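# Place the matching cover over the module on the yellow plate

## Task

Three covers stand in holders. Pick the one that is roughly 20 mm wider than the module on the yellow base plate and set it onto the yellow plate so that it sits over that module. The other two covers must stay in their holders; removing either one counts as failure. The covers have thin walls that flex even under a gentle grip, and any dent more than the faintest counts as failure. At the end the cover must stay in place by itself, not because the robot is still holding it.

## Robot and tools

Robot: one six-joint arm (uf850) carrying a Robotiq 2F-85 parallel gripper, with a single fisheye camera, cam_wrist (616x616), mounted on the wrist. Its pose is computed from the reported joint angles, and its calibration (K, fisheye D, T_world_to_cam) is only approximate: expect a few mm and about half a degree of error.

Frame: the scene frame has its origin on the table top directly below the arm base, +z up, and +y to the left when facing along +x. The base itself may be slightly tilted. end_effector_position (metres) and end_effector_quat_wxyz describe the point midway between the closed finger pads. Fingers point along the gripper's +z and close along its y axis. Closed fingertips reach about 19 mm beyond that point, open ones about 6 mm, and as the fingers close the tips travel about 13 mm farther out, so leave clearance above surfaces. A flat block sticks out about 9 cm toward the gripper's +x and rotates with it. Reported hand position gets less accurate at long reach.

The row: every motion command uses one row of 9 numbers, each in [-1, 1], for the single arm. Order: shoulder, elbow, waist, forearm roll, wrist pitch, wrist roll, then gripper position, gripper force_limit, gripper speed. Use this order everywhere, including the Joint positions, velocities, targets and torques lines in results. The six joint numbers are offsets, not poses: 1.0 equals 2.036 rad of change. Stated joint ranges (rad): waist ±6.283, shoulder ±2.304, elbow -4.224 to 0.061, forearm roll ±6.283, wrist pitch ±2.164, wrist roll ±6.283. The last three numbers are absolute settings. Gripper position: +1 fully open (85 mm), about -0.8 where the pads touch, and -1 means keep closing until something blocks the fingers. force_limit: roughly 20 N per pad at -1, 128 N at 0, 235 N at +1 on a 40 mm object. speed: gap change of about 20 mm/s at -1, 85 at 0, 150 at +1; quicker closing adds up to about 12 N of grip.

execute_actions(actions): a list of actions run one after another. Each action is a table of up to 15 rows, one row per 1/30 s step, and the final row is repeated until 15 steps are used. Joint offsets in every row are measured from the angles at that action's start, not from the previous row. An action that would push a joint more than 0.010 rad beyond its range is refused. If the first action fails this check, or any action is malformed, the whole call is rejected and nothing moves. An empty list just returns the current state and images.

move(target, speed, blocking): target is one 9-number row; its joint offsets are counted from the Joint positions in the most recent result that listed them. Each joint follows a path toward that target, all finishing together, so the hand travels on a curve and does not avoid obstacles. speed is the top rate in rad/s of the joint with the farthest to go, 0.01 to 2, default 0.5; paths take 0.5 to 10 s. Gripper numbers are applied at the start. With blocking=false the result arrives after 0.5 s while the arm keeps going; then use wait or stop before sending other motion. The result adds a move: line with the ending (done, off_target, moving, held, fault), limits=held or limits=none, and the joint farthest from target.

wait(seconds): 0 to 10 s with the last command held; returns early if a running move ends. stop(): brakes a running move; fingers continue. zoom_image(camera, region): camera "cam_wrist", region [x0, y0, x1, y1] in pixels from the top-left, at most 504x504. read_manual(section): only "licences"; moves nothing. finished_scene(scene): give the current scene's number once the goal is met and stable; this cannot be undone.

Motion limits: joint targets move at most 3.14 rad/s, stay within 0.623 rad of each measured angle, and are scaled back if they would put the hand more than 70 mm from where it is. So big offsets take several actions; an unfinished motion may need a follow-up command. "joint command not followed" means a clearance check changed targets; "joint sent to its limit" means a joint was stopped at its end; HELD in step readings marks held-back rows.

Gripping: send position -1 and keep it; object_status 2 means the fingers stopped on something while closing. 0 moving, 1 blocked while opening, 3 reached the request or pads met. position_measured is in counts: 3 fully open, about 78 at 60 mm, 130 at 40 mm, 180 at 20 mm, 230 pads touching. New force_limit or speed only takes effect after a position change of at least 0.01; to soften a grip, open first.

Cautions: the covers dent easily, so close slowly with force_limit near -1 and a low speed, and avoid squeezing them harder than needed. Do not disturb or lift the two wrong covers. Lower the chosen cover gently onto the yellow plate, open, and move away so it rests unaided. Avoid fast contacts, hard pushes, drops, and knocking anything off the table; loose items may occasionally be nudged by outside forces. Contact torque reaching a load limit (N m: waist 55.2, shoulder 55.2, elbow 46, forearm roll 24.8, wrist pitch 17.4, wrist roll 17.4, held weight included) triggers a fault: the joint backs off, pauses 10 s and the call's remainder is dropped. Holding loads heats motors: a MOTOR HOT warning appears from 65 °C and brakes engage at 80 °C. The arm keeps holding the last command while you compose a reply.

Each tool is called after "Call:" as name([rows], argument=value, ...), one row to a line, values as JSON.

## Session

I'll start by looking at the current state.

Call:
execute_actions(actions=[])

Scene clock: 0.00 s.
end_effector_position=(+0.0099, -0.3919, +0.4003) position_measured=3 object_status=3 end_effector_quat_wxyz=(-0.268, +0.521, +0.723, +0.366) end_effector_velocity=(-0.000, -0.000, +0.000) end_effector_angular_velocity=(-0.000, +0.001, -0.001)
Joint names: [shoulder, elbow, waist, forearm roll, wrist pitch, wrist roll]
Joint positions: [ 0.786 -0.532 -1.413 -0.007 -1.457 -0.159]
Joint velocities: [ 0.001 -0.    -0.001  0.    -0.001  0.   ]
Joint torques (N m, as the arm reports them, + toward a larger angle): no reading
Joint targets: [0.786 -0.532 -1.413 -0.007 -1.457 -0.159]

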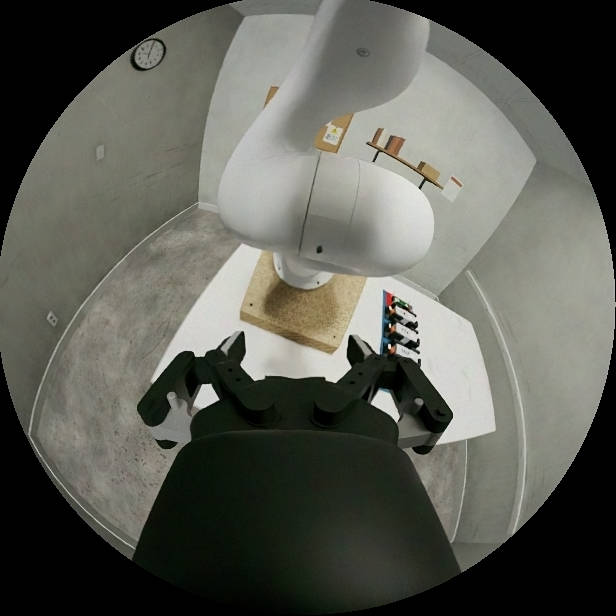

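Call:
zoom_image(camera="cam_wrist", region=[340, 260, 500, 420])

Region (340, 260, 500, 420) of cam_wrist's 616x616 image, scaled by 3.150, with more detail than that image has.

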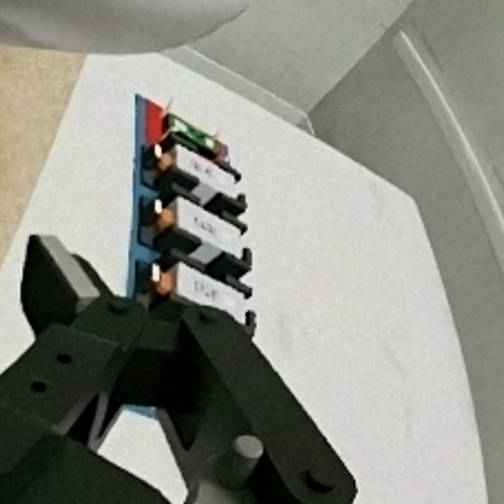

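Call:
move(target=[-0.6672, -0.0496, 0.9949, -0.4348, 0.3017, -0.7410, 1, -1, 0], speed=1.0)

Scene clock: 122.70 s.
end_effector_position=(+0.3103, -0.0503, +0.3005) position_measured=3 object_status=3 end_effector_quat_wxyz=(-0.000, +1.000, -0.001, +0.001) end_effector_velocity=(-0.000, +0.002, +0.000) end_effector_angular_velocity=(+0.001, -0.002, +0.005)
Joint names: [shoulder, elbow, waist, forearm roll, wrist pitch, wrist roll]
Joint positions: [-0.572 -0.633  0.612 -0.892 -0.843 -1.668]
Joint velocities: [-0.002 -0.     0.004 -0.001  0.002 -0.001]
Joint torques (N m, as the arm reports them, + toward a larger angle): [ 22.04 -10.07  17.6   -1.63   0.     0.11]
Joint targets: [-0.572 -0.633 0.613 -0.892 -0.843 -1.668]
move: done; limits=none; farthest joint: the waist, 0.000 radians from its target (2.025 radians at the start)
camera_calibration (this result's frames):
cam_wrist: T_world_to_cam=[[0.0406662, -0.99855, 0.0352592, -0.0837586], [-0.972268, -0.0314126, 0.231751, 0.259564], [-0.230307, -0.0437058, -0.972136, 0.508986], [0, 0, 0, 1]] pos_world=[0.372995, -0.053238, 0.437602]

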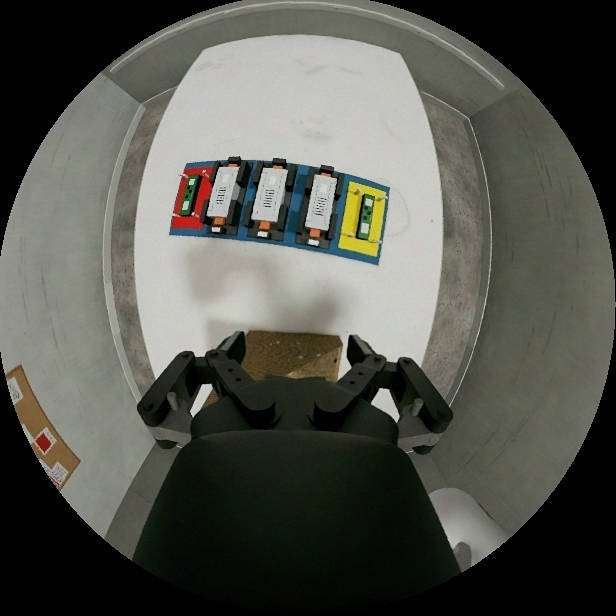

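Call:
zoom_image(camera="cam_wrist", region=[160, 140, 400, 280])

Call:
zoom_image(camera="cam_wrist", region=[285, 150, 405, 275])

Call:
zoom_image(camera="cam_wrist", region=[190, 145, 310, 255])

Region (160, 140, 400, 280) of cam_wrist's 616x616 image, scaled by 2.100, with more detail than that image has; it fills the top 294 rows of this view, and the rest is white.

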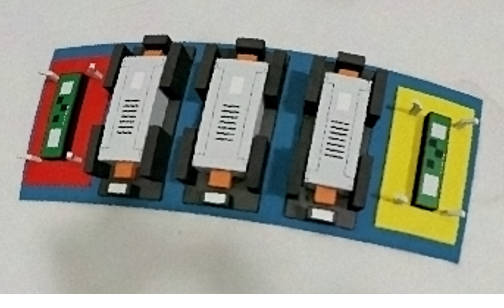

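Region (285, 150, 405, 275) of cam_wrist's 616x616 image, scaled by 4.032, with more detail than that image has; it fills the left 484 columns of this view, and the rest is white.

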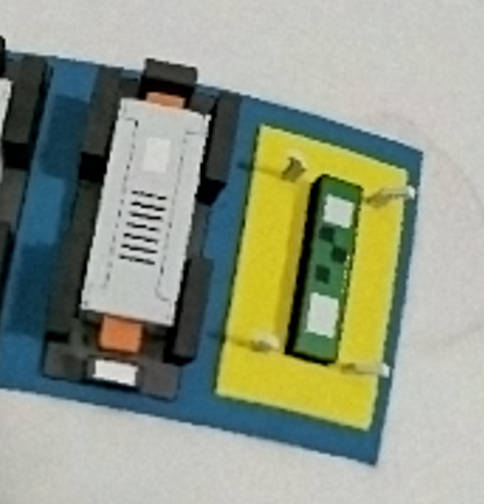

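Region (190, 145, 310, 255) of cam_wrist's 616x616 image, scaled by 4.200, with more detail than that image has; it fills the top 462 rows of this view, and the rest is white.

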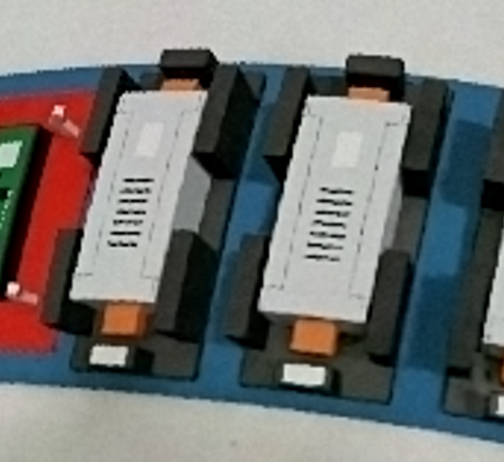

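Call:
move(target=[-0.0868, -0.0471, -0.2554, -0.2869, 0.0193, 0.1115, 1, -1, 0], speed=0.6)

Scene clock: 200.67 s.
end_effector_position=(+0.4005, -0.1400, +0.1307) position_measured=3 object_status=3 end_effector_quat_wxyz=(-0.000, +0.998, -0.067, +0.001) end_effector_velocity=(-0.000, -0.001, -0.001) end_effector_angular_velocity=(-0.002, +0.001, -0.000)
Joint names: [shoulder, elbow, waist, forearm roll, wrist pitch, wrist roll]
Joint positions: [-0.748 -0.729  0.093 -1.476 -0.804 -1.441]
Joint velocities: [-0.001 -0.    -0.003 -0.003 -0.002  0.001]
Joint torques (N m, as the arm reports them, + toward a larger angle): [29.85 -3.74 25.26 -1.22 -0.07  0.08]
Joint targets: [-0.749 -0.729 0.092 -1.476 -0.804 -1.441]
move: done; limits=none; farthest joint: the waist, 0.001 radians from its target (0.520 radians at the start)
camera_calibration (this result's frames):
cam_wrist: T_world_to_cam=[[-0.0925461, -0.995086, 0.0352137, -0.117173], [-0.967925, 0.0982035, 0.231252, 0.400278], [-0.233574, -0.0126827, -0.972256, 0.366445], [0, 0, 0, 1]] pos_world=[0.462187, -0.151258, 0.267839]

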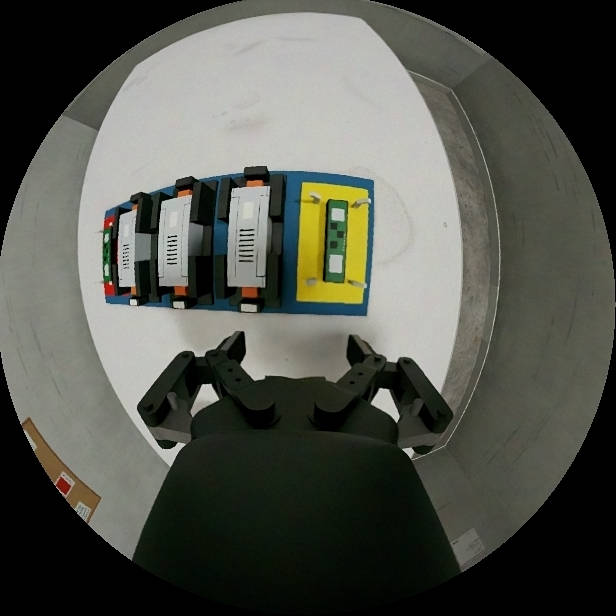

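Call:
zoom_image(camera="cam_wrist", region=[285, 170, 385, 320])

Call:
zoom_image(camera="cam_wrist", region=[200, 160, 300, 320])

Call:
zoom_image(camera="cam_wrist", region=[295, 250, 375, 310])

Call:
zoom_image(camera="cam_wrist", region=[295, 178, 375, 238])

Region (285, 170, 385, 320) of cam_wrist's 616x616 image, scaled by 3.360, with more detail than that image has.

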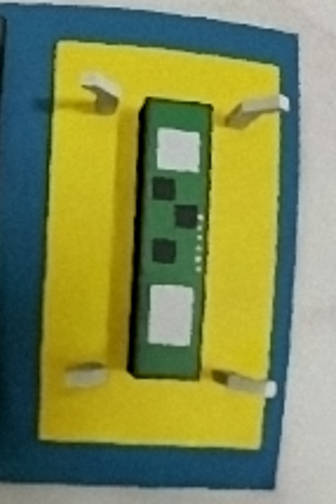

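Region (200, 160, 300, 320) of cam_wrist's 616x616 image, scaled by 3.150, with more detail than that image has; it fills the left 315 columns of this view, and the rest is white.

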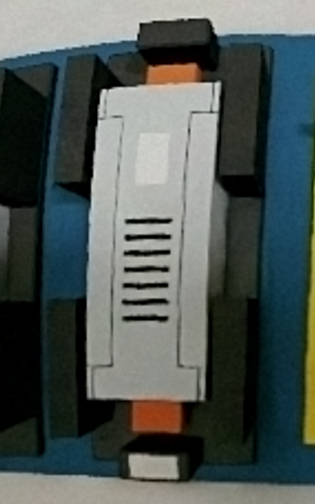

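Region (295, 250, 375, 310) of cam_wrist's 616x616 image, scaled by 6.300, with more detail than that image has; it fills the top 378 rows of this view, and the rest is white.

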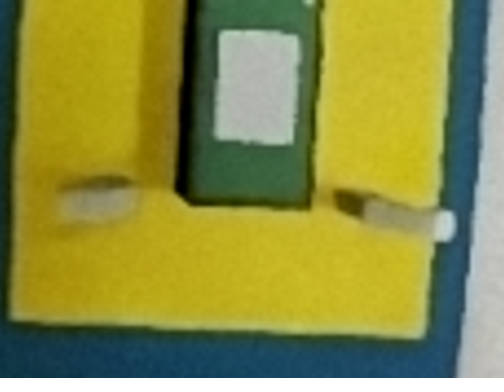

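Region (295, 178, 375, 238) of cam_wrist's 616x616 image, scaled by 6.300, with more detail than that image has; it fills the top 378 rows of this view, and the rest is white.

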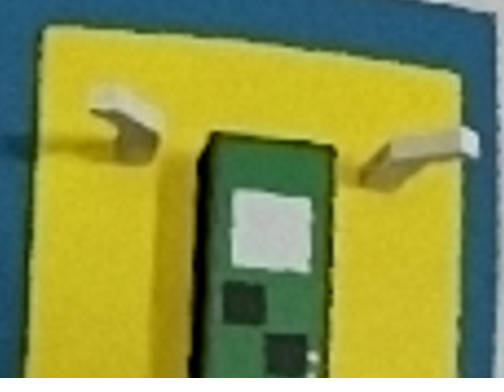

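Call:
move(target=[-0.10356, -0.15453, 0.01632, 0.06475, -0.00864, -0.06879, 0.45, -1, 0], speed=0.5)

Scene clock: 281.83 s.
end_effector_position=(+0.4965, -0.0915, +0.1198) position_measured=72 object_status=3 end_effector_quat_wxyz=(-0.000, +0.998, -0.068, +0.000) end_effector_velocity=(+0.001, +0.000, -0.000) end_effector_angular_velocity=(+0.000, -0.000, -0.001)
Joint names: [shoulder, elbow, waist, forearm roll, wrist pitch, wrist roll]
Joint positions: [-0.959 -1.043  0.126 -1.344 -0.821 -1.581]
Joint velocities: [-0.002 -0.003  0.     0.001 -0.    -0.   ]
Joint torques (N m, as the arm reports them, + toward a larger angle): [36.93 -4.69 29.99 -1.2   0.02  0.22]
Joint targets: [-0.959 -1.044 0.126 -1.344 -0.821 -1.581]
move: done; limits=none; farthest joint: the waist, 0.000 radians from its target (0.034 radians at the start)
camera_calibration (this result's frames):
cam_wrist: T_world_to_cam=[[-0.0944048, -0.994912, 0.0351834, -0.0586833], [-0.967456, 0.100019, 0.232431, 0.490683], [-0.234768, -0.0120958, -0.971976, 0.379472], [0, 0, 0, 1]] pos_world=[0.558262, -0.102872, 0.256852]

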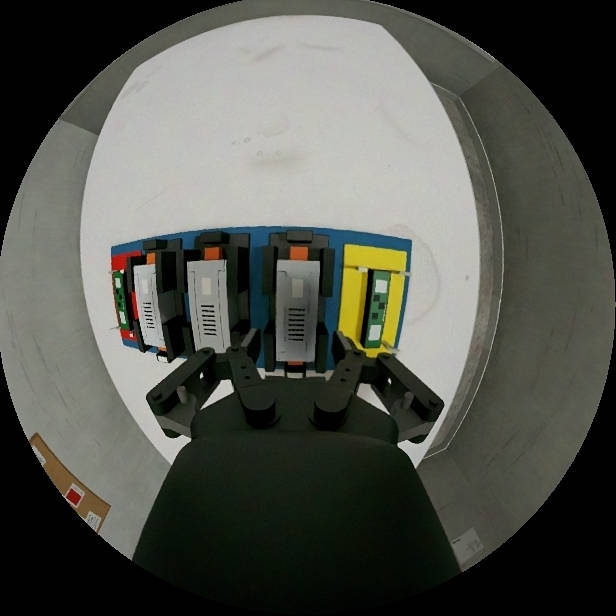

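Call:
zoom_image(camera="cam_wrist", region=[230, 225, 370, 385])

Region (230, 225, 370, 385) of cam_wrist's 616x616 image, scaled by 3.150, with more detail than that image has; it fills the left 441 columns of this view, and the rest is white.

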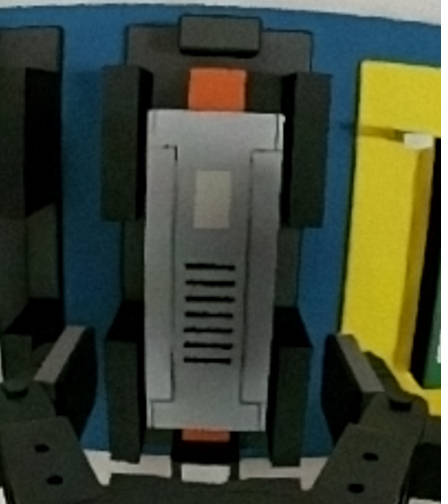

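Call:
zoom_image(camera="cam_wrist", region=[246, 290, 346, 370])

Region (246, 290, 346, 370) of cam_wrist's 616x616 image, scaled by 5.040, with more detail than that image has; it fills the top 403 rows of this view, and the rest is white.

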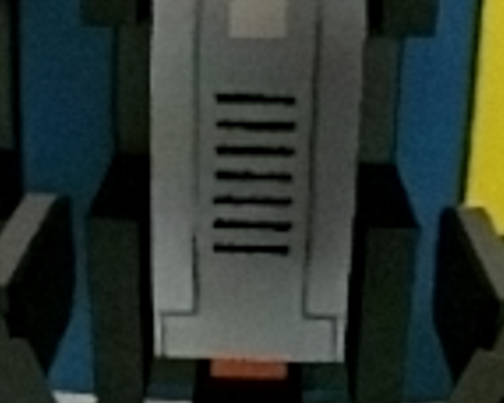

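Call:
move(target=[-0.05888, -0.02445, -0.05260, -0.08493, 0.00712, 0.04684, 0.45, -1, 0], speed=0.2)

Scene clock: 338.03 s.
end_effector_position=(+0.4971, -0.0916, +0.0452) position_measured=72 object_status=3 end_effector_quat_wxyz=(+0.000, +0.998, -0.068, +0.001) end_effector_velocity=(-0.000, +0.000, -0.001) end_effector_angular_velocity=(+0.001, +0.000, +0.001)
Joint names: [shoulder, elbow, waist, forearm roll, wrist pitch, wrist roll]
Joint positions: [-1.079 -1.093  0.019 -1.517 -0.807 -1.485]
Joint velocities: [-0.001 -0.    -0.001 -0.002  0.001 -0.   ]
Joint torques (N m, as the arm reports them, + toward a larger angle): [38.89 -3.1  31.64 -1.29  0.06  0.2 ]
Joint targets: [-1.079 -1.093 0.019 -1.517 -0.807 -1.485]
move: done; limits=none; farthest joint: the wrist pitch, 0.001 radians from its target (0.015 radians at the start)
camera_calibration (this result's frames):
cam_wrist: T_world_to_cam=[[-0.0947997, -0.994856, 0.0356938, -0.0559999], [-0.967642, 0.10051, 0.231445, 0.508859], [-0.233842, -0.012598, -0.972193, 0.30664], [0, 0, 0, 1]] pos_world=[0.55879, -0.102994, 0.18234]

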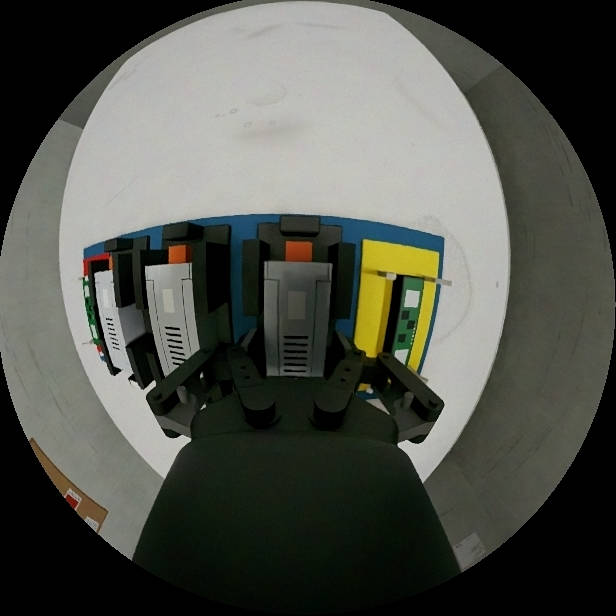

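Call:
zoom_image(camera="cam_wrist", region=[226, 210, 376, 385])

Region (226, 210, 376, 385) of cam_wrist's 616x616 image, scaled by 2.880, with more detail than that image has; it fills the left 432 columns of this view, and the rest is white.

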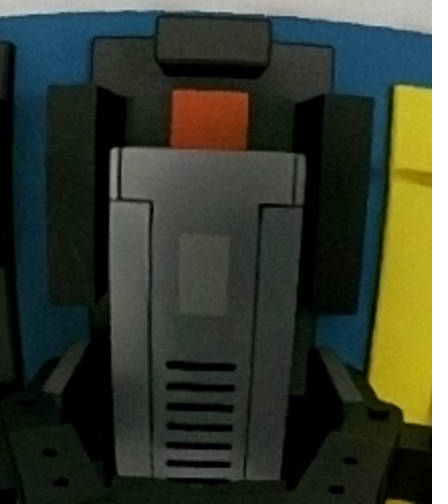

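Call:
move(target=[0, 0, 0, 0, 0, 0, -1, -1, -1], speed=0.2)

Scene clock: 347.93 s.
end_effector_position=(+0.4973, -0.0914, +0.0454) position_measured=119 object_status=2 end_effector_quat_wxyz=(-0.000, +0.998, -0.068, +0.001) end_effector_velocity=(-0.000, -0.001, -0.000) end_effector_angular_velocity=(-0.003, +0.001, -0.001)
Joint names: [shoulder, elbow, waist, forearm roll, wrist pitch, wrist roll]
Joint positions: [-1.078 -1.093  0.019 -1.517 -0.806 -1.485]
Joint velocities: [-0.    -0.    -0.001  0.    -0.003 -0.   ]
Joint torques (N m, as the arm reports them, + toward a larger angle): [36.64 -3.21 25.91 -1.81 -1.11  0.12]
Joint targets: [-1.079 -1.093 0.019 -1.517 -0.807 -1.485]
move: done; limits=none; farthest joint: the shoulder, 0.001 radians from its target (0.000 radians at the start)
camera_calibration (this result's frames):
cam_wrist: T_world_to_cam=[[-0.0948044, -0.99488, 0.0350079, -0.0557302], [-0.967726, 0.100351, 0.231162, 0.508977], [-0.233491, -0.011963, -0.972285, 0.306733], [0, 0, 0, 1]] pos_world=[0.558886, -0.102852, 0.182527]

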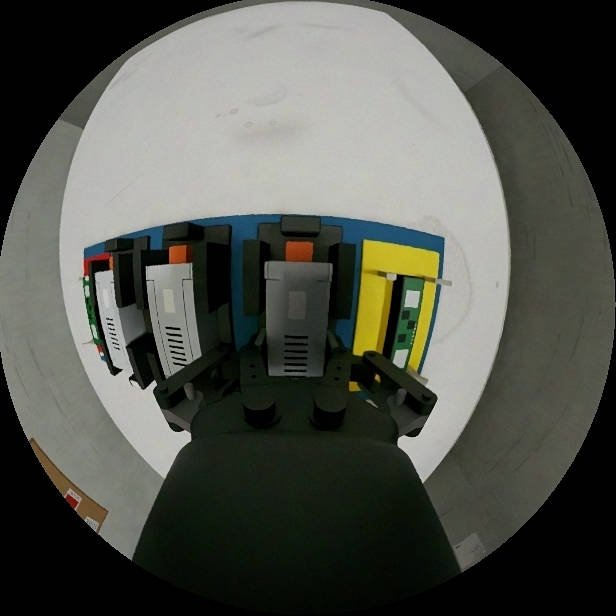

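Call:
move(target=[0.0065, 0.00332, 0.00568, 0.00874, -0.00026, -0.00442, -1, -1, -1], speed=0.02)

Scene clock: 382.53 s.
end_effector_position=(+0.4972, -0.0915, +0.0533) position_measured=119 object_status=2 end_effector_quat_wxyz=(-0.000, +0.998, -0.068, +0.001) end_effector_velocity=(-0.000, +0.001, +0.000) end_effector_angular_velocity=(+0.002, +0.000, +0.000)
Joint names: [shoulder, elbow, waist, forearm roll, wrist pitch, wrist roll]
Joint positions: [-1.065 -1.086  0.031 -1.499 -0.807 -1.494]
Joint velocities: [ 0.     0.     0.001  0.001  0.002 -0.   ]
Joint torques (N m, as the arm reports them, + toward a larger angle): [44.99 -4.99 34.63 -1.74 -1.47  0.11]
Joint targets: [-1.065 -1.086 0.031 -1.499 -0.807 -1.494]
move: done; limits=none; farthest joint: the wrist pitch, 0.001 radians from its target (0.000 radians at the start)
camera_calibration (this result's frames):
cam_wrist: T_world_to_cam=[[-0.0947925, -0.994873, 0.0352565, -0.0561154], [-0.967706, 0.100398, 0.231226, 0.507101], [-0.23358, -0.0121995, -0.972261, 0.314487], [0, 0, 0, 1]] pos_world=[0.558863, -0.102903, 0.190487]

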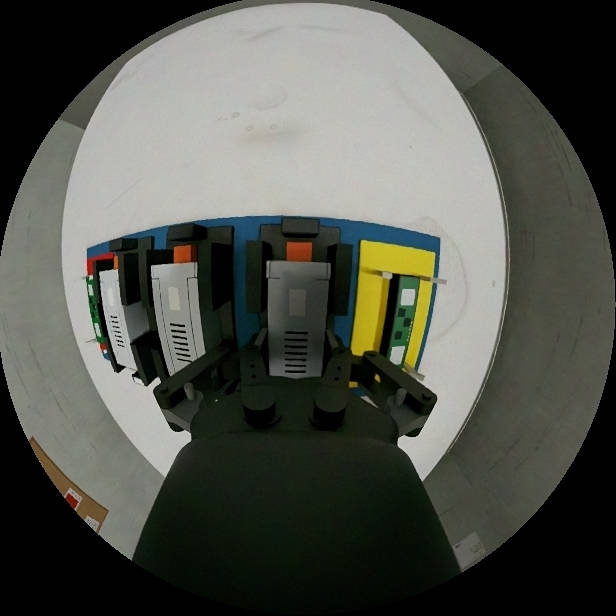

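Call:
zoom_image(camera="cam_wrist", region=[226, 210, 376, 385])

Region (226, 210, 376, 385) of cam_wrist's 616x616 image, scaled by 2.880, with more detail than that image has; it fills the left 432 columns of this view, and the rest is white.

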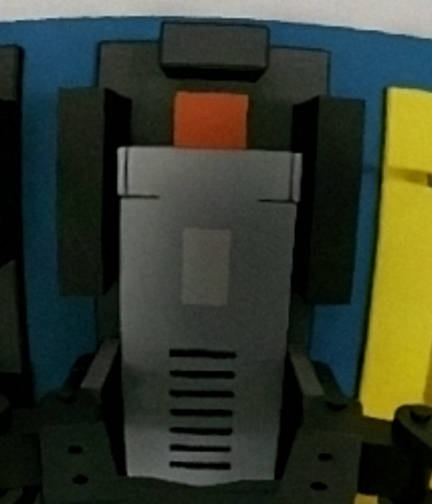

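Call:
zoom_image(camera="cam_wrist", region=[80, 215, 250, 390])

Region (80, 215, 250, 390) of cam_wrist's 616x616 image, scaled by 2.880, with more detail than that image has; it fills the left 490 columns of this view, and the rest is white.

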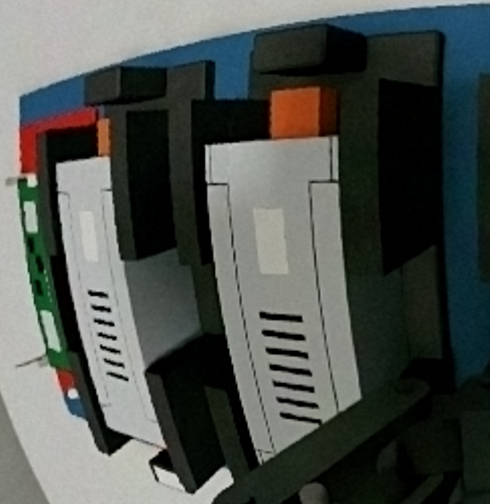

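Call:
move(target=[-0.0108, -0.00547, -0.009, -0.01416, 0.00036, 0.00711, 0.2, -1, 0.5], speed=0.05)

Scene clock: 459.70 s.
end_effector_position=(+0.4972, -0.0912, +0.0404) position_measured=104 object_status=3 end_effector_quat_wxyz=(-0.000, +0.998, -0.068, +0.001) end_effector_velocity=(-0.000, +0.001, -0.001) end_effector_angular_velocity=(+0.001, +0.000, -0.000)
Joint names: [shoulder, elbow, waist, forearm roll, wrist pitch, wrist roll]
Joint positions: [-1.087 -1.097  0.013 -1.528 -0.806 -1.48 ]
Joint velocities: [-0.001 -0.    -0.001 -0.001  0.001  0.001]
Joint torques (N m, as the arm reports them, + toward a larger angle): [37.89 -2.68 30.97 -1.28 -0.08  0.06]
Joint targets: [-1.087 -1.098 0.012 -1.528 -0.806 -1.480]
move: done; limits=none; farthest joint: the waist, 0.000 radians from its target (0.018 radians at the start)
camera_calibration (this result's frames):
cam_wrist: T_world_to_cam=[[-0.0942267, -0.99492, 0.0354302, -0.0556855], [-0.967801, 0.0998862, 0.231049, 0.510034], [-0.233415, -0.0125184, -0.972297, 0.30179], [0, 0, 0, 1]] pos_world=[0.558806, -0.10257, 0.177559]

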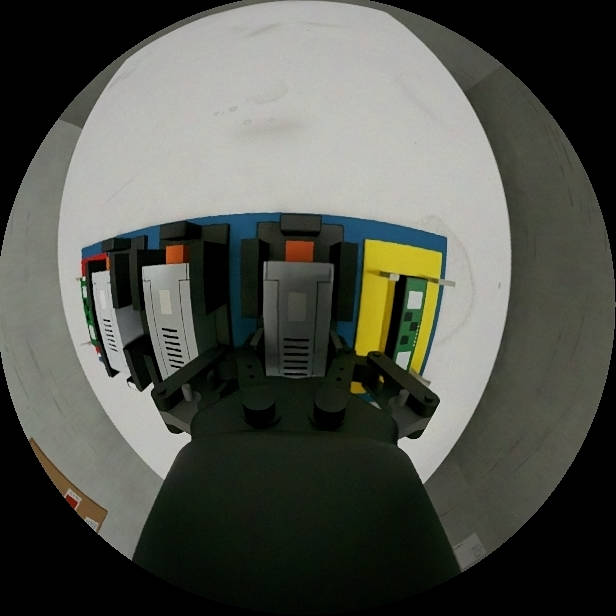

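Call:
move(target=[0, 0, 0, 0, 0, 0, -1, -0.9, -1], speed=0.05)

Scene clock: 464.87 s.
end_effector_position=(+0.4974, -0.0912, +0.0406) position_measured=121 object_status=2 end_effector_quat_wxyz=(-0.000, +0.998, -0.068, +0.001) end_effector_velocity=(-0.000, -0.000, -0.001) end_effector_angular_velocity=(+0.001, +0.001, +0.001)
Joint names: [shoulder, elbow, waist, forearm roll, wrist pitch, wrist roll]
Joint positions: [-1.087 -1.098  0.013 -1.528 -0.806 -1.48 ]
Joint velocities: [-0.001 -0.    -0.001 -0.     0.001 -0.001]
Joint torques (N m, as the arm reports them, + toward a larger angle): [32.39 -2.81 26.47 -1.92 -0.12  0.04]
Joint targets: [-1.087 -1.097 0.013 -1.528 -0.806 -1.480]
move: done; limits=none; farthest joint: the elbow, 0.001 radians from its target (0.001 radians at the start)
camera_calibration (this result's frames):
cam_wrist: T_world_to_cam=[[-0.0943257, -0.994913, 0.0353753, -0.0556086], [-0.967873, 0.0999654, 0.230714, 0.510211], [-0.233076, -0.0124765, -0.972378, 0.301844], [0, 0, 0, 1]] pos_world=[0.558926, -0.102563, 0.177762]

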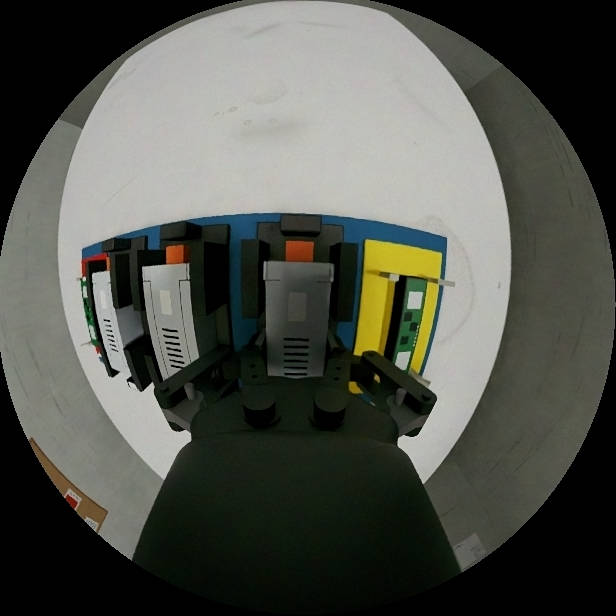

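Call:
move(target=[0.00328, 0.00173, 0.00284, 0.00434, -0.00008, -0.00215, -1, -0.9, -1], speed=0.015)

Call:
zoom_image(camera="cam_wrist", region=[226, 210, 376, 385])

Scene clock: 473.93 s.
end_effector_position=(+0.4970, -0.0912, +0.0444) position_measured=122 object_status=2 end_effector_quat_wxyz=(-0.000, +0.998, -0.068, +0.001) end_effector_velocity=(+0.002, -0.001, +0.002) end_effector_angular_velocity=(-0.001, -0.005, -0.003)
Joint names: [shoulder, elbow, waist, forearm roll, wrist pitch, wrist roll]
Joint positions: [-1.08  -1.094  0.018 -1.519 -0.807 -1.484]
Joint velocities: [ 0.004 -0.001  0.003  0.001 -0.001  0.001]
Joint torques (N m, as the arm reports them, + toward a larger angle): [46.2  -5.01 38.97 -1.33 -0.38  0.05]
Joint targets: [-1.080 -1.094 0.019 -1.519 -0.807 -1.484]
move: done; limits=none; farthest joint: the elbow, 0.001 radians from its target (0.003 radians at the start)
camera_calibration (this result's frames):
cam_wrist: T_world_to_cam=[[-0.0940624, -0.994936, 0.0354249, -0.055869], [-0.967736, 0.0997296, 0.231388, 0.508829], [-0.233749, -0.012517, -0.972216, 0.305747], [0, 0, 0, 1]] pos_world=[0.558626, -0.102504, 0.181494]

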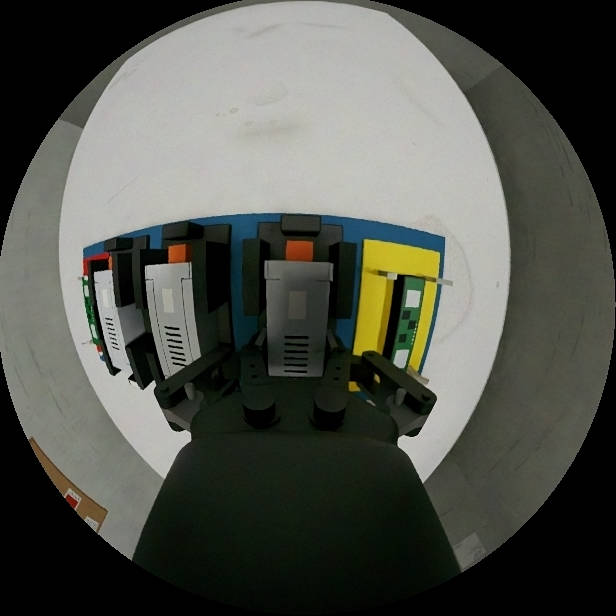

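Region (226, 210, 376, 385) of cam_wrist's 616x616 image, scaled by 2.880, with more detail than that image has; it fills the left 432 columns of this view, and the rest is white.

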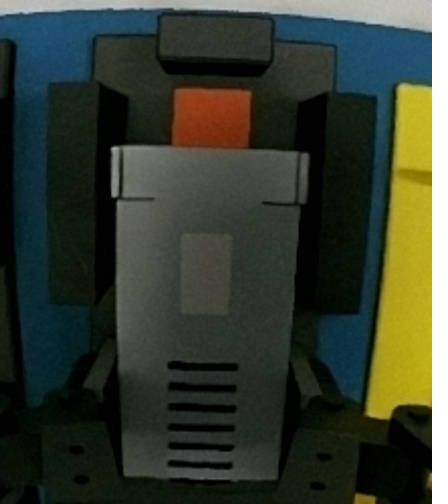

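Call:
move(target=[0, 0, 0, 0, 0, 0, -0.98, -0.8, -1], speed=0.05)

Scene clock: 480.33 s.
end_effector_position=(+0.4972, -0.0912, +0.0446) position_measured=125 object_status=2 end_effector_quat_wxyz=(-0.000, +0.998, -0.068, +0.001) end_effector_velocity=(-0.000, -0.000, -0.000) end_effector_angular_velocity=(+0.001, +0.001, -0.001)
Joint names: [shoulder, elbow, waist, forearm roll, wrist pitch, wrist roll]
Joint positions: [-1.08  -1.094  0.019 -1.519 -0.807 -1.484]
Joint velocities: [ 0.     0.    -0.001  0.     0.001  0.   ]
Joint torques (N m, as the arm reports them, + toward a larger angle): [41.29 -4.37 33.05 -2.02 -0.36  0.11]
Joint targets: [-1.080 -1.094 0.018 -1.519 -0.807 -1.484]
move: done; limits=none; farthest joint: the waist, 0.001 radians from its target (0.001 radians at the start)
camera_calibration (this result's frames):
cam_wrist: T_world_to_cam=[[-0.0942263, -0.994921, 0.035407, -0.0557982], [-0.967836, 0.0998786, 0.230905, 0.509139], [-0.233269, -0.0125108, -0.972332, 0.305765], [0, 0, 0, 1]] pos_world=[0.558831, -0.102541, 0.181718]

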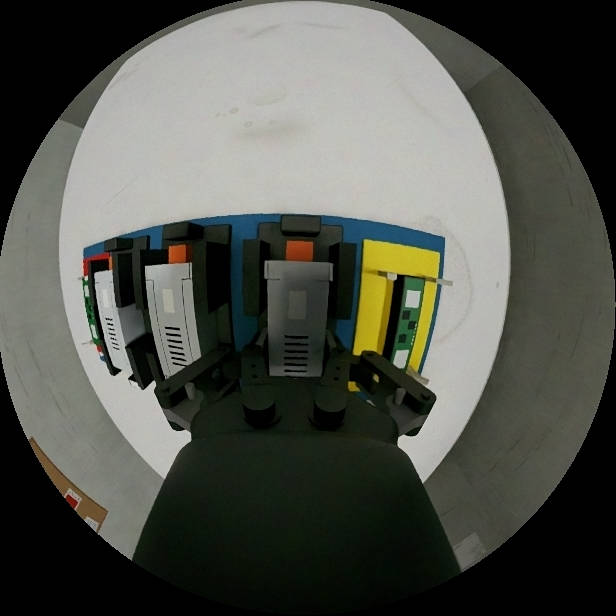

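Call:
move(target=[0.00245, 0.00127, 0.00213, 0.00327, -0.00008, -0.00164, -0.98, -0.8, -1], speed=0.012)

Call:
zoom_image(camera="cam_wrist", region=[226, 210, 376, 385])

Scene clock: 489.03 s.
end_effector_position=(+0.4968, -0.0911, +0.0473) position_measured=125 object_status=2 end_effector_quat_wxyz=(-0.000, +0.998, -0.068, +0.001) end_effector_velocity=(+0.001, -0.000, +0.002) end_effector_angular_velocity=(-0.001, -0.003, +0.001)
Joint names: [shoulder, elbow, waist, forearm roll, wrist pitch, wrist roll]
Joint positions: [-1.076 -1.091  0.023 -1.512 -0.807 -1.487]
Joint velocities: [ 0.002 -0.     0.003  0.001 -0.001 -0.001]
Joint torques (N m, as the arm reports them, + toward a larger angle): [49.98 -5.73 40.54 -1.28 -0.52  0.  ]
Joint targets: [-1.075 -1.091 0.023 -1.512 -0.807 -1.487]
move: done; limits=none; farthest joint: the waist, 0.001 radians from its target (0.005 radians at the start)
camera_calibration (this result's frames):
cam_wrist: T_world_to_cam=[[-0.0939571, -0.994946, 0.0354228, -0.0560161], [-0.967687, 0.0996298, 0.231637, 0.507965], [-0.233995, -0.0125143, -0.972157, 0.308668], [0, 0, 0, 1]] pos_world=[0.558515, -0.102479, 0.184395]

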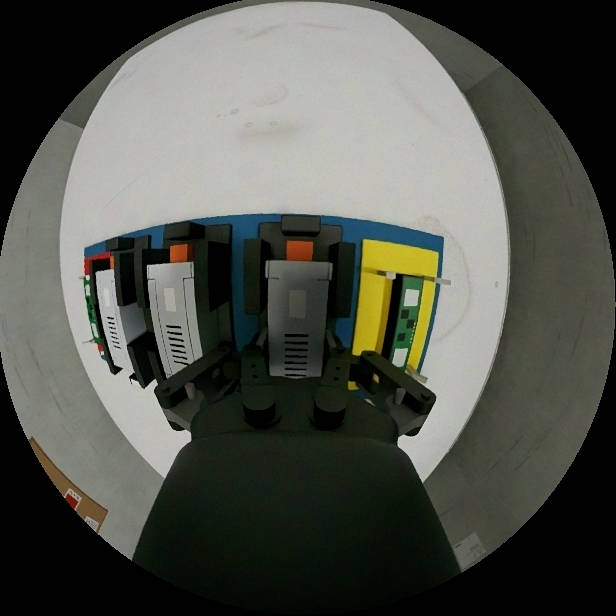

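Region (226, 210, 376, 385) of cam_wrist's 616x616 image, scaled by 2.880, with more detail than that image has; it fills the left 432 columns of this view, and the rest is white.

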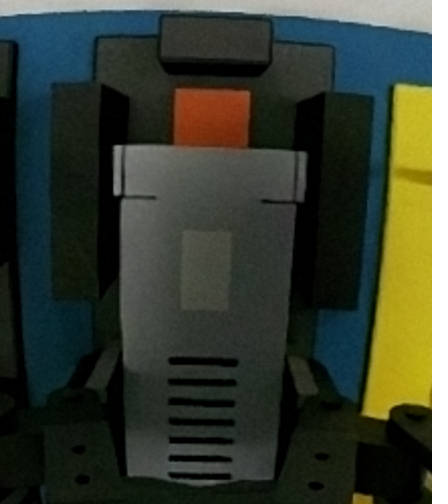

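Call:
move(target=[0, 0, 0, 0, 0, 0, 0.0, -0.7, -1], speed=0.05)

Scene clock: 510.30 s.
end_effector_position=(+0.4970, -0.0912, +0.0474) position_measured=125 object_status=2 end_effector_quat_wxyz=(-0.000, +0.998, -0.068, +0.001) end_effector_velocity=(-0.001, +0.000, -0.001) end_effector_angular_velocity=(+0.001, +0.002, -0.000)
Joint names: [shoulder, elbow, waist, forearm roll, wrist pitch, wrist roll]
Joint positions: [-1.075 -1.091  0.023 -1.512 -0.807 -1.487]
Joint velocities: [-0.001  0.    -0.001 -0.     0.001  0.001]
Joint torques (N m, as the arm reports them, + toward a larger angle): [46.74 -5.67 37.94 -1.64 -0.43  0.09]
Joint targets: [-1.076 -1.091 0.023 -1.512 -0.807 -1.487]
move: done; limits=none; farthest joint: the shoulder, 0.001 radians from its target (0.001 radians at the start)
camera_calibration (this result's frames):
cam_wrist: T_world_to_cam=[[-0.0941046, -0.994932, 0.035411, -0.0559551], [-0.967765, 0.0997656, 0.231253, 0.508218], [-0.233613, -0.0125076, -0.972249, 0.308679], [0, 0, 0, 1]] pos_world=[0.558682, -0.102513, 0.184567]

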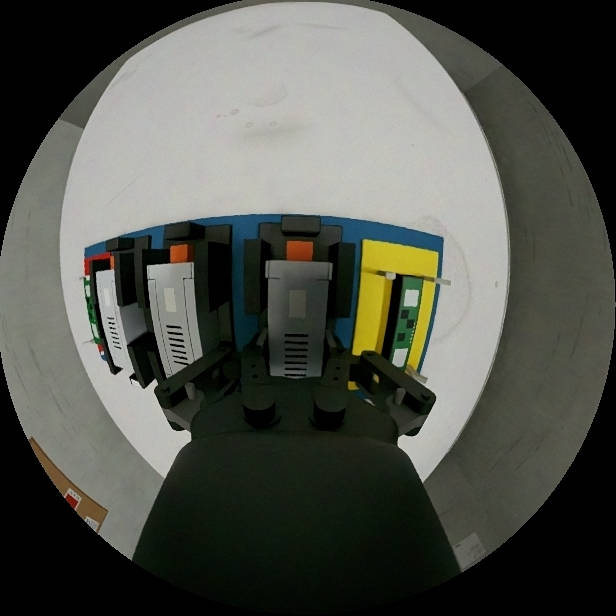

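Call:
move(target=[0, 0, 0, 0, 0, 0, -0.04, -0.7, -1], speed=0.05)

Scene clock: 517.83 s.
end_effector_position=(+0.4970, -0.0912, +0.0474) position_measured=128 object_status=2 end_effector_quat_wxyz=(-0.000, +0.998, -0.068, +0.001) end_effector_velocity=(-0.000, +0.000, -0.000) end_effector_angular_velocity=(+0.001, +0.001, -0.001)
Joint names: [shoulder, elbow, waist, forearm roll, wrist pitch, wrist roll]
Joint positions: [-1.075 -1.091  0.023 -1.512 -0.807 -1.487]
Joint velocities: [-0.    -0.    -0.001  0.     0.001  0.001]
Joint torques (N m, as the arm reports them, + toward a larger angle): [42.79 -4.96 34.95 -1.8  -0.34 -0.1 ]
Joint targets: [-1.075 -1.091 0.023 -1.512 -0.807 -1.487]
move: done; limits=none; farthest joint: the waist, 0.000 radians from its target (0.000 radians at the start)
camera_calibration (this result's frames):
cam_wrist: T_world_to_cam=[[-0.0940428, -0.994938, 0.0354179, -0.0559802], [-0.967747, 0.0997084, 0.231354, 0.508144], [-0.233714, -0.0125184, -0.972225, 0.30868], [0, 0, 0, 1]] pos_world=[0.558633, -0.102499, 0.184528]

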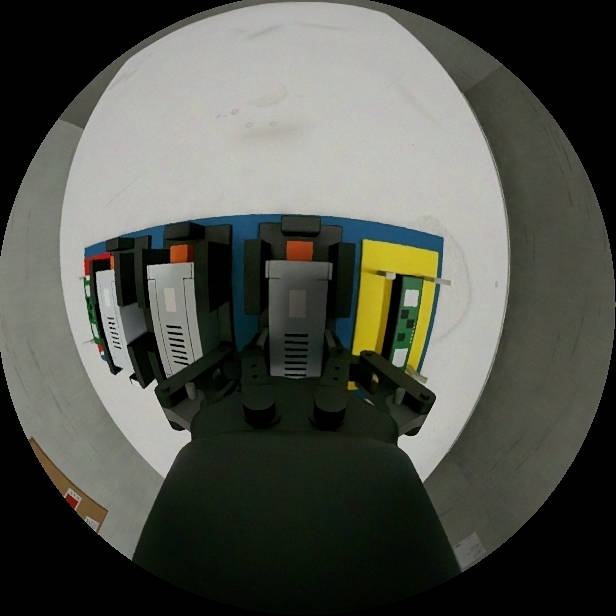

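Call:
move(target=[0.00245, 0.00125, 0.00213, 0.00328, -0.0001, -0.00166, -0.04, -0.7, -1], speed=0.012)

Call:
zoom_image(camera="cam_wrist", region=[226, 210, 376, 385])

Scene clock: 522.03 s.
end_effector_position=(+0.4969, -0.0912, +0.0503) position_measured=128 object_status=2 end_effector_quat_wxyz=(-0.000, +0.998, -0.068, +0.001) end_effector_velocity=(+0.000, -0.000, +0.000) end_effector_angular_velocity=(-0.001, -0.000, -0.002)
Joint names: [shoulder, elbow, waist, forearm roll, wrist pitch, wrist roll]
Joint positions: [-1.071 -1.088  0.027 -1.506 -0.807 -1.491]
Joint velocities: [ 0.    -0.     0.     0.    -0.002  0.001]
Joint torques (N m, as the arm reports them, + toward a larger angle): [51.25 -6.09 42.66 -1.16 -0.51  0.1 ]
Joint targets: [-1.070 -1.089 0.027 -1.506 -0.807 -1.491]
move: done; limits=none; farthest joint: the shoulder, 0.001 radians from its target (0.005 radians at the start)
camera_calibration (this result's frames):
cam_wrist: T_world_to_cam=[[-0.0939734, -0.994943, 0.0354685, -0.0561354], [-0.967718, 0.0996546, 0.231498, 0.507347], [-0.233862, -0.0125688, -0.972189, 0.311597], [0, 0, 0, 1]] pos_world=[0.558564, -0.102495, 0.187472]

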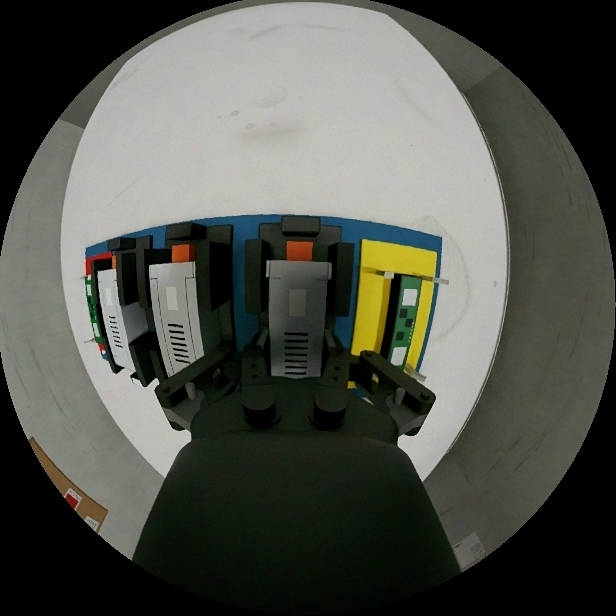

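Region (226, 210, 376, 385) of cam_wrist's 616x616 image, scaled by 2.880, with more detail than that image has; it fills the left 432 columns of this view, and the rest is white.

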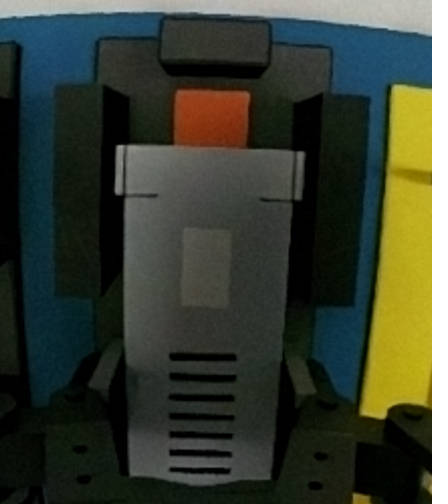

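Call:
zoom_image(camera="cam_wrist", region=[140, 250, 340, 330])

Region (140, 250, 340, 330) of cam_wrist's 616x616 image, scaled by 2.520, with more detail than that image has; it fills the top 202 rows of this view, and the rest is white.

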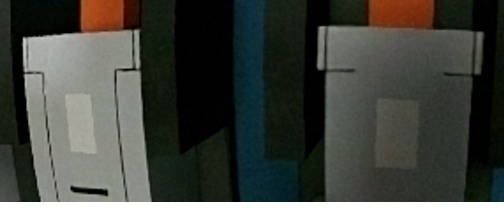

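Call:
move(target=[-0.00814, -0.00424, -0.00708, -0.01085, 0.00025, 0.00543, 0.2, -1, 0.5], speed=0.04)

Call:
zoom_image(camera="cam_wrist", region=[226, 210, 376, 385])

Scene clock: 549.33 s.
end_effector_position=(+0.4969, -0.0912, +0.0404) position_measured=104 object_status=3 end_effector_quat_wxyz=(-0.000, +0.998, -0.068, +0.001) end_effector_velocity=(-0.001, -0.000, -0.001) end_effector_angular_velocity=(-0.000, +0.001, -0.002)
Joint names: [shoulder, elbow, waist, forearm roll, wrist pitch, wrist roll]
Joint positions: [-1.087 -1.097  0.013 -1.528 -0.807 -1.48 ]
Joint velocities: [-0.001 -0.    -0.002 -0.001 -0.     0.002]
Joint torques (N m, as the arm reports them, + toward a larger angle): [37.77 -2.96 32.95 -1.14 -0.06  0.11]
Joint targets: [-1.087 -1.097 0.013 -1.528 -0.807 -1.480]
move: done; limits=none; farthest joint: the shoulder, 0.001 radians from its target (0.017 radians at the start)
camera_calibration (this result's frames):
cam_wrist: T_world_to_cam=[[-0.0940307, -0.994933, 0.0355841, -0.0557764], [-0.967744, 0.0997354, 0.231351, 0.509729], [-0.233728, -0.0126821, -0.972219, 0.301883], [0, 0, 0, 1]] pos_world=[0.558601, -0.102503, 0.177555]

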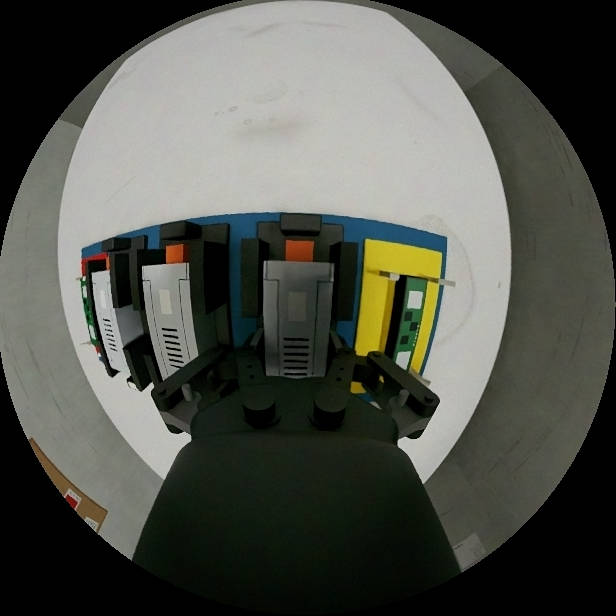

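Region (226, 210, 376, 385) of cam_wrist's 616x616 image, scaled by 2.880, with more detail than that image has; it fills the left 432 columns of this view, and the rest is white.

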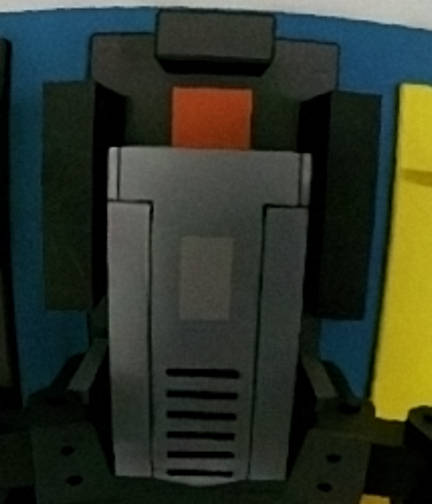

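Call:
move(target=[0, 0, 0, 0, 0, 0, -0.08, -0.6, -1], speed=0.05)

Scene clock: 552.70 s.
end_effector_position=(+0.4972, -0.0912, +0.0407) position_measured=129 object_status=0 end_effector_quat_wxyz=(-0.000, +0.998, -0.068, +0.001) end_effector_velocity=(-0.001, +0.000, -0.001) end_effector_angular_velocity=(+0.002, +0.001, +0.001)
Joint names: [shoulder, elbow, waist, forearm roll, wrist pitch, wrist roll]
Joint positions: [-1.087 -1.097  0.013 -1.528 -0.807 -1.48 ]
Joint velocities: [-0.     0.001 -0.001 -0.001  0.002 -0.   ]
Joint torques (N m, as the arm reports them, + toward a larger angle): [27.52 -2.86 20.92 -1.97  0.22  0.09]
Joint targets: [-1.087 -1.097 0.013 -1.528 -0.807 -1.480]
move: done; limits=none; farthest joint: the waist, 0.000 radians from its target (0.000 radians at the start)
camera_calibration (this result's frames):
cam_wrist: T_world_to_cam=[[-0.094137, -0.994922, 0.0356285, -0.0557259], [-0.967882, 0.0998411, 0.230728, 0.510057], [-0.233114, -0.0127642, -0.972366, 0.301953], [0, 0, 0, 1]] pos_world=[0.558819, -0.102513, 0.17791]

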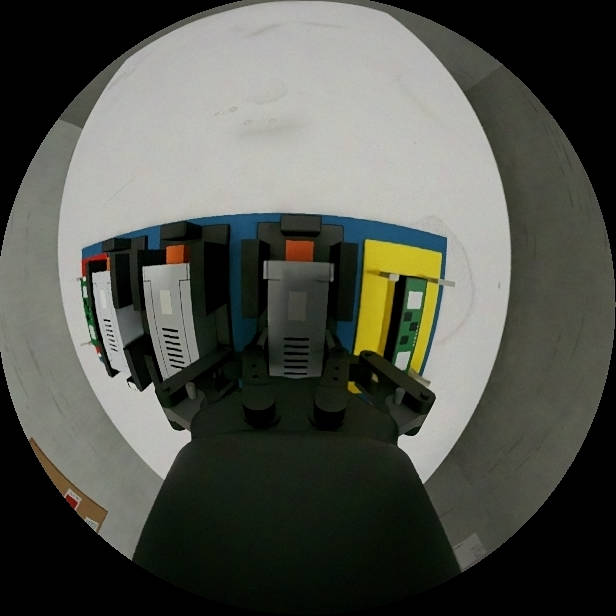

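Call:
move(target=[0.00082, 0.00043, 0.00071, 0.00108, -0.00002, -0.00054, -0.095, -0.6, -1], speed=0.01)

Scene clock: 558.53 s.
end_effector_position=(+0.4966, -0.0911, +0.0411) position_measured=129 object_status=2 end_effector_quat_wxyz=(-0.000, +0.998, -0.068, +0.001) end_effector_velocity=(+0.001, +0.000, +0.001) end_effector_angular_velocity=(+0.001, -0.002, +0.001)
Joint names: [shoulder, elbow, waist, forearm roll, wrist pitch, wrist roll]
Joint positions: [-1.086 -1.096  0.014 -1.526 -0.807 -1.481]
Joint velocities: [ 0.002  0.001  0.002  0.001  0.001 -0.001]
Joint torques (N m, as the arm reports them, + toward a larger angle): [43.   -2.95 36.54 -1.16 -0.37  0.01]
Joint targets: [-1.085 -1.096 0.015 -1.525 -0.807 -1.481]
move: done; limits=none; farthest joint: the waist, 0.001 radians from its target (0.002 radians at the start)
camera_calibration (this result's frames):
cam_wrist: T_world_to_cam=[[-0.0938749, -0.99495, 0.0355151, -0.0558665], [-0.967616, 0.0995756, 0.231956, 0.509155], [-0.234321, -0.0125901, -0.972078, 0.302788], [0, 0, 0, 1]] pos_world=[0.558371, -0.102472, 0.178216]

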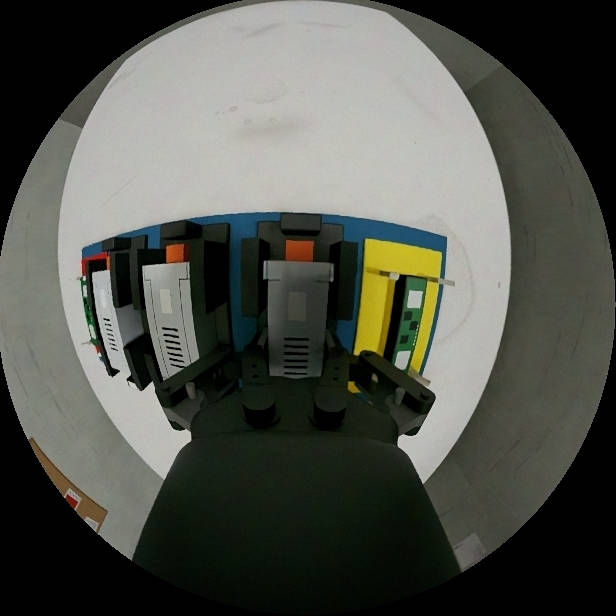

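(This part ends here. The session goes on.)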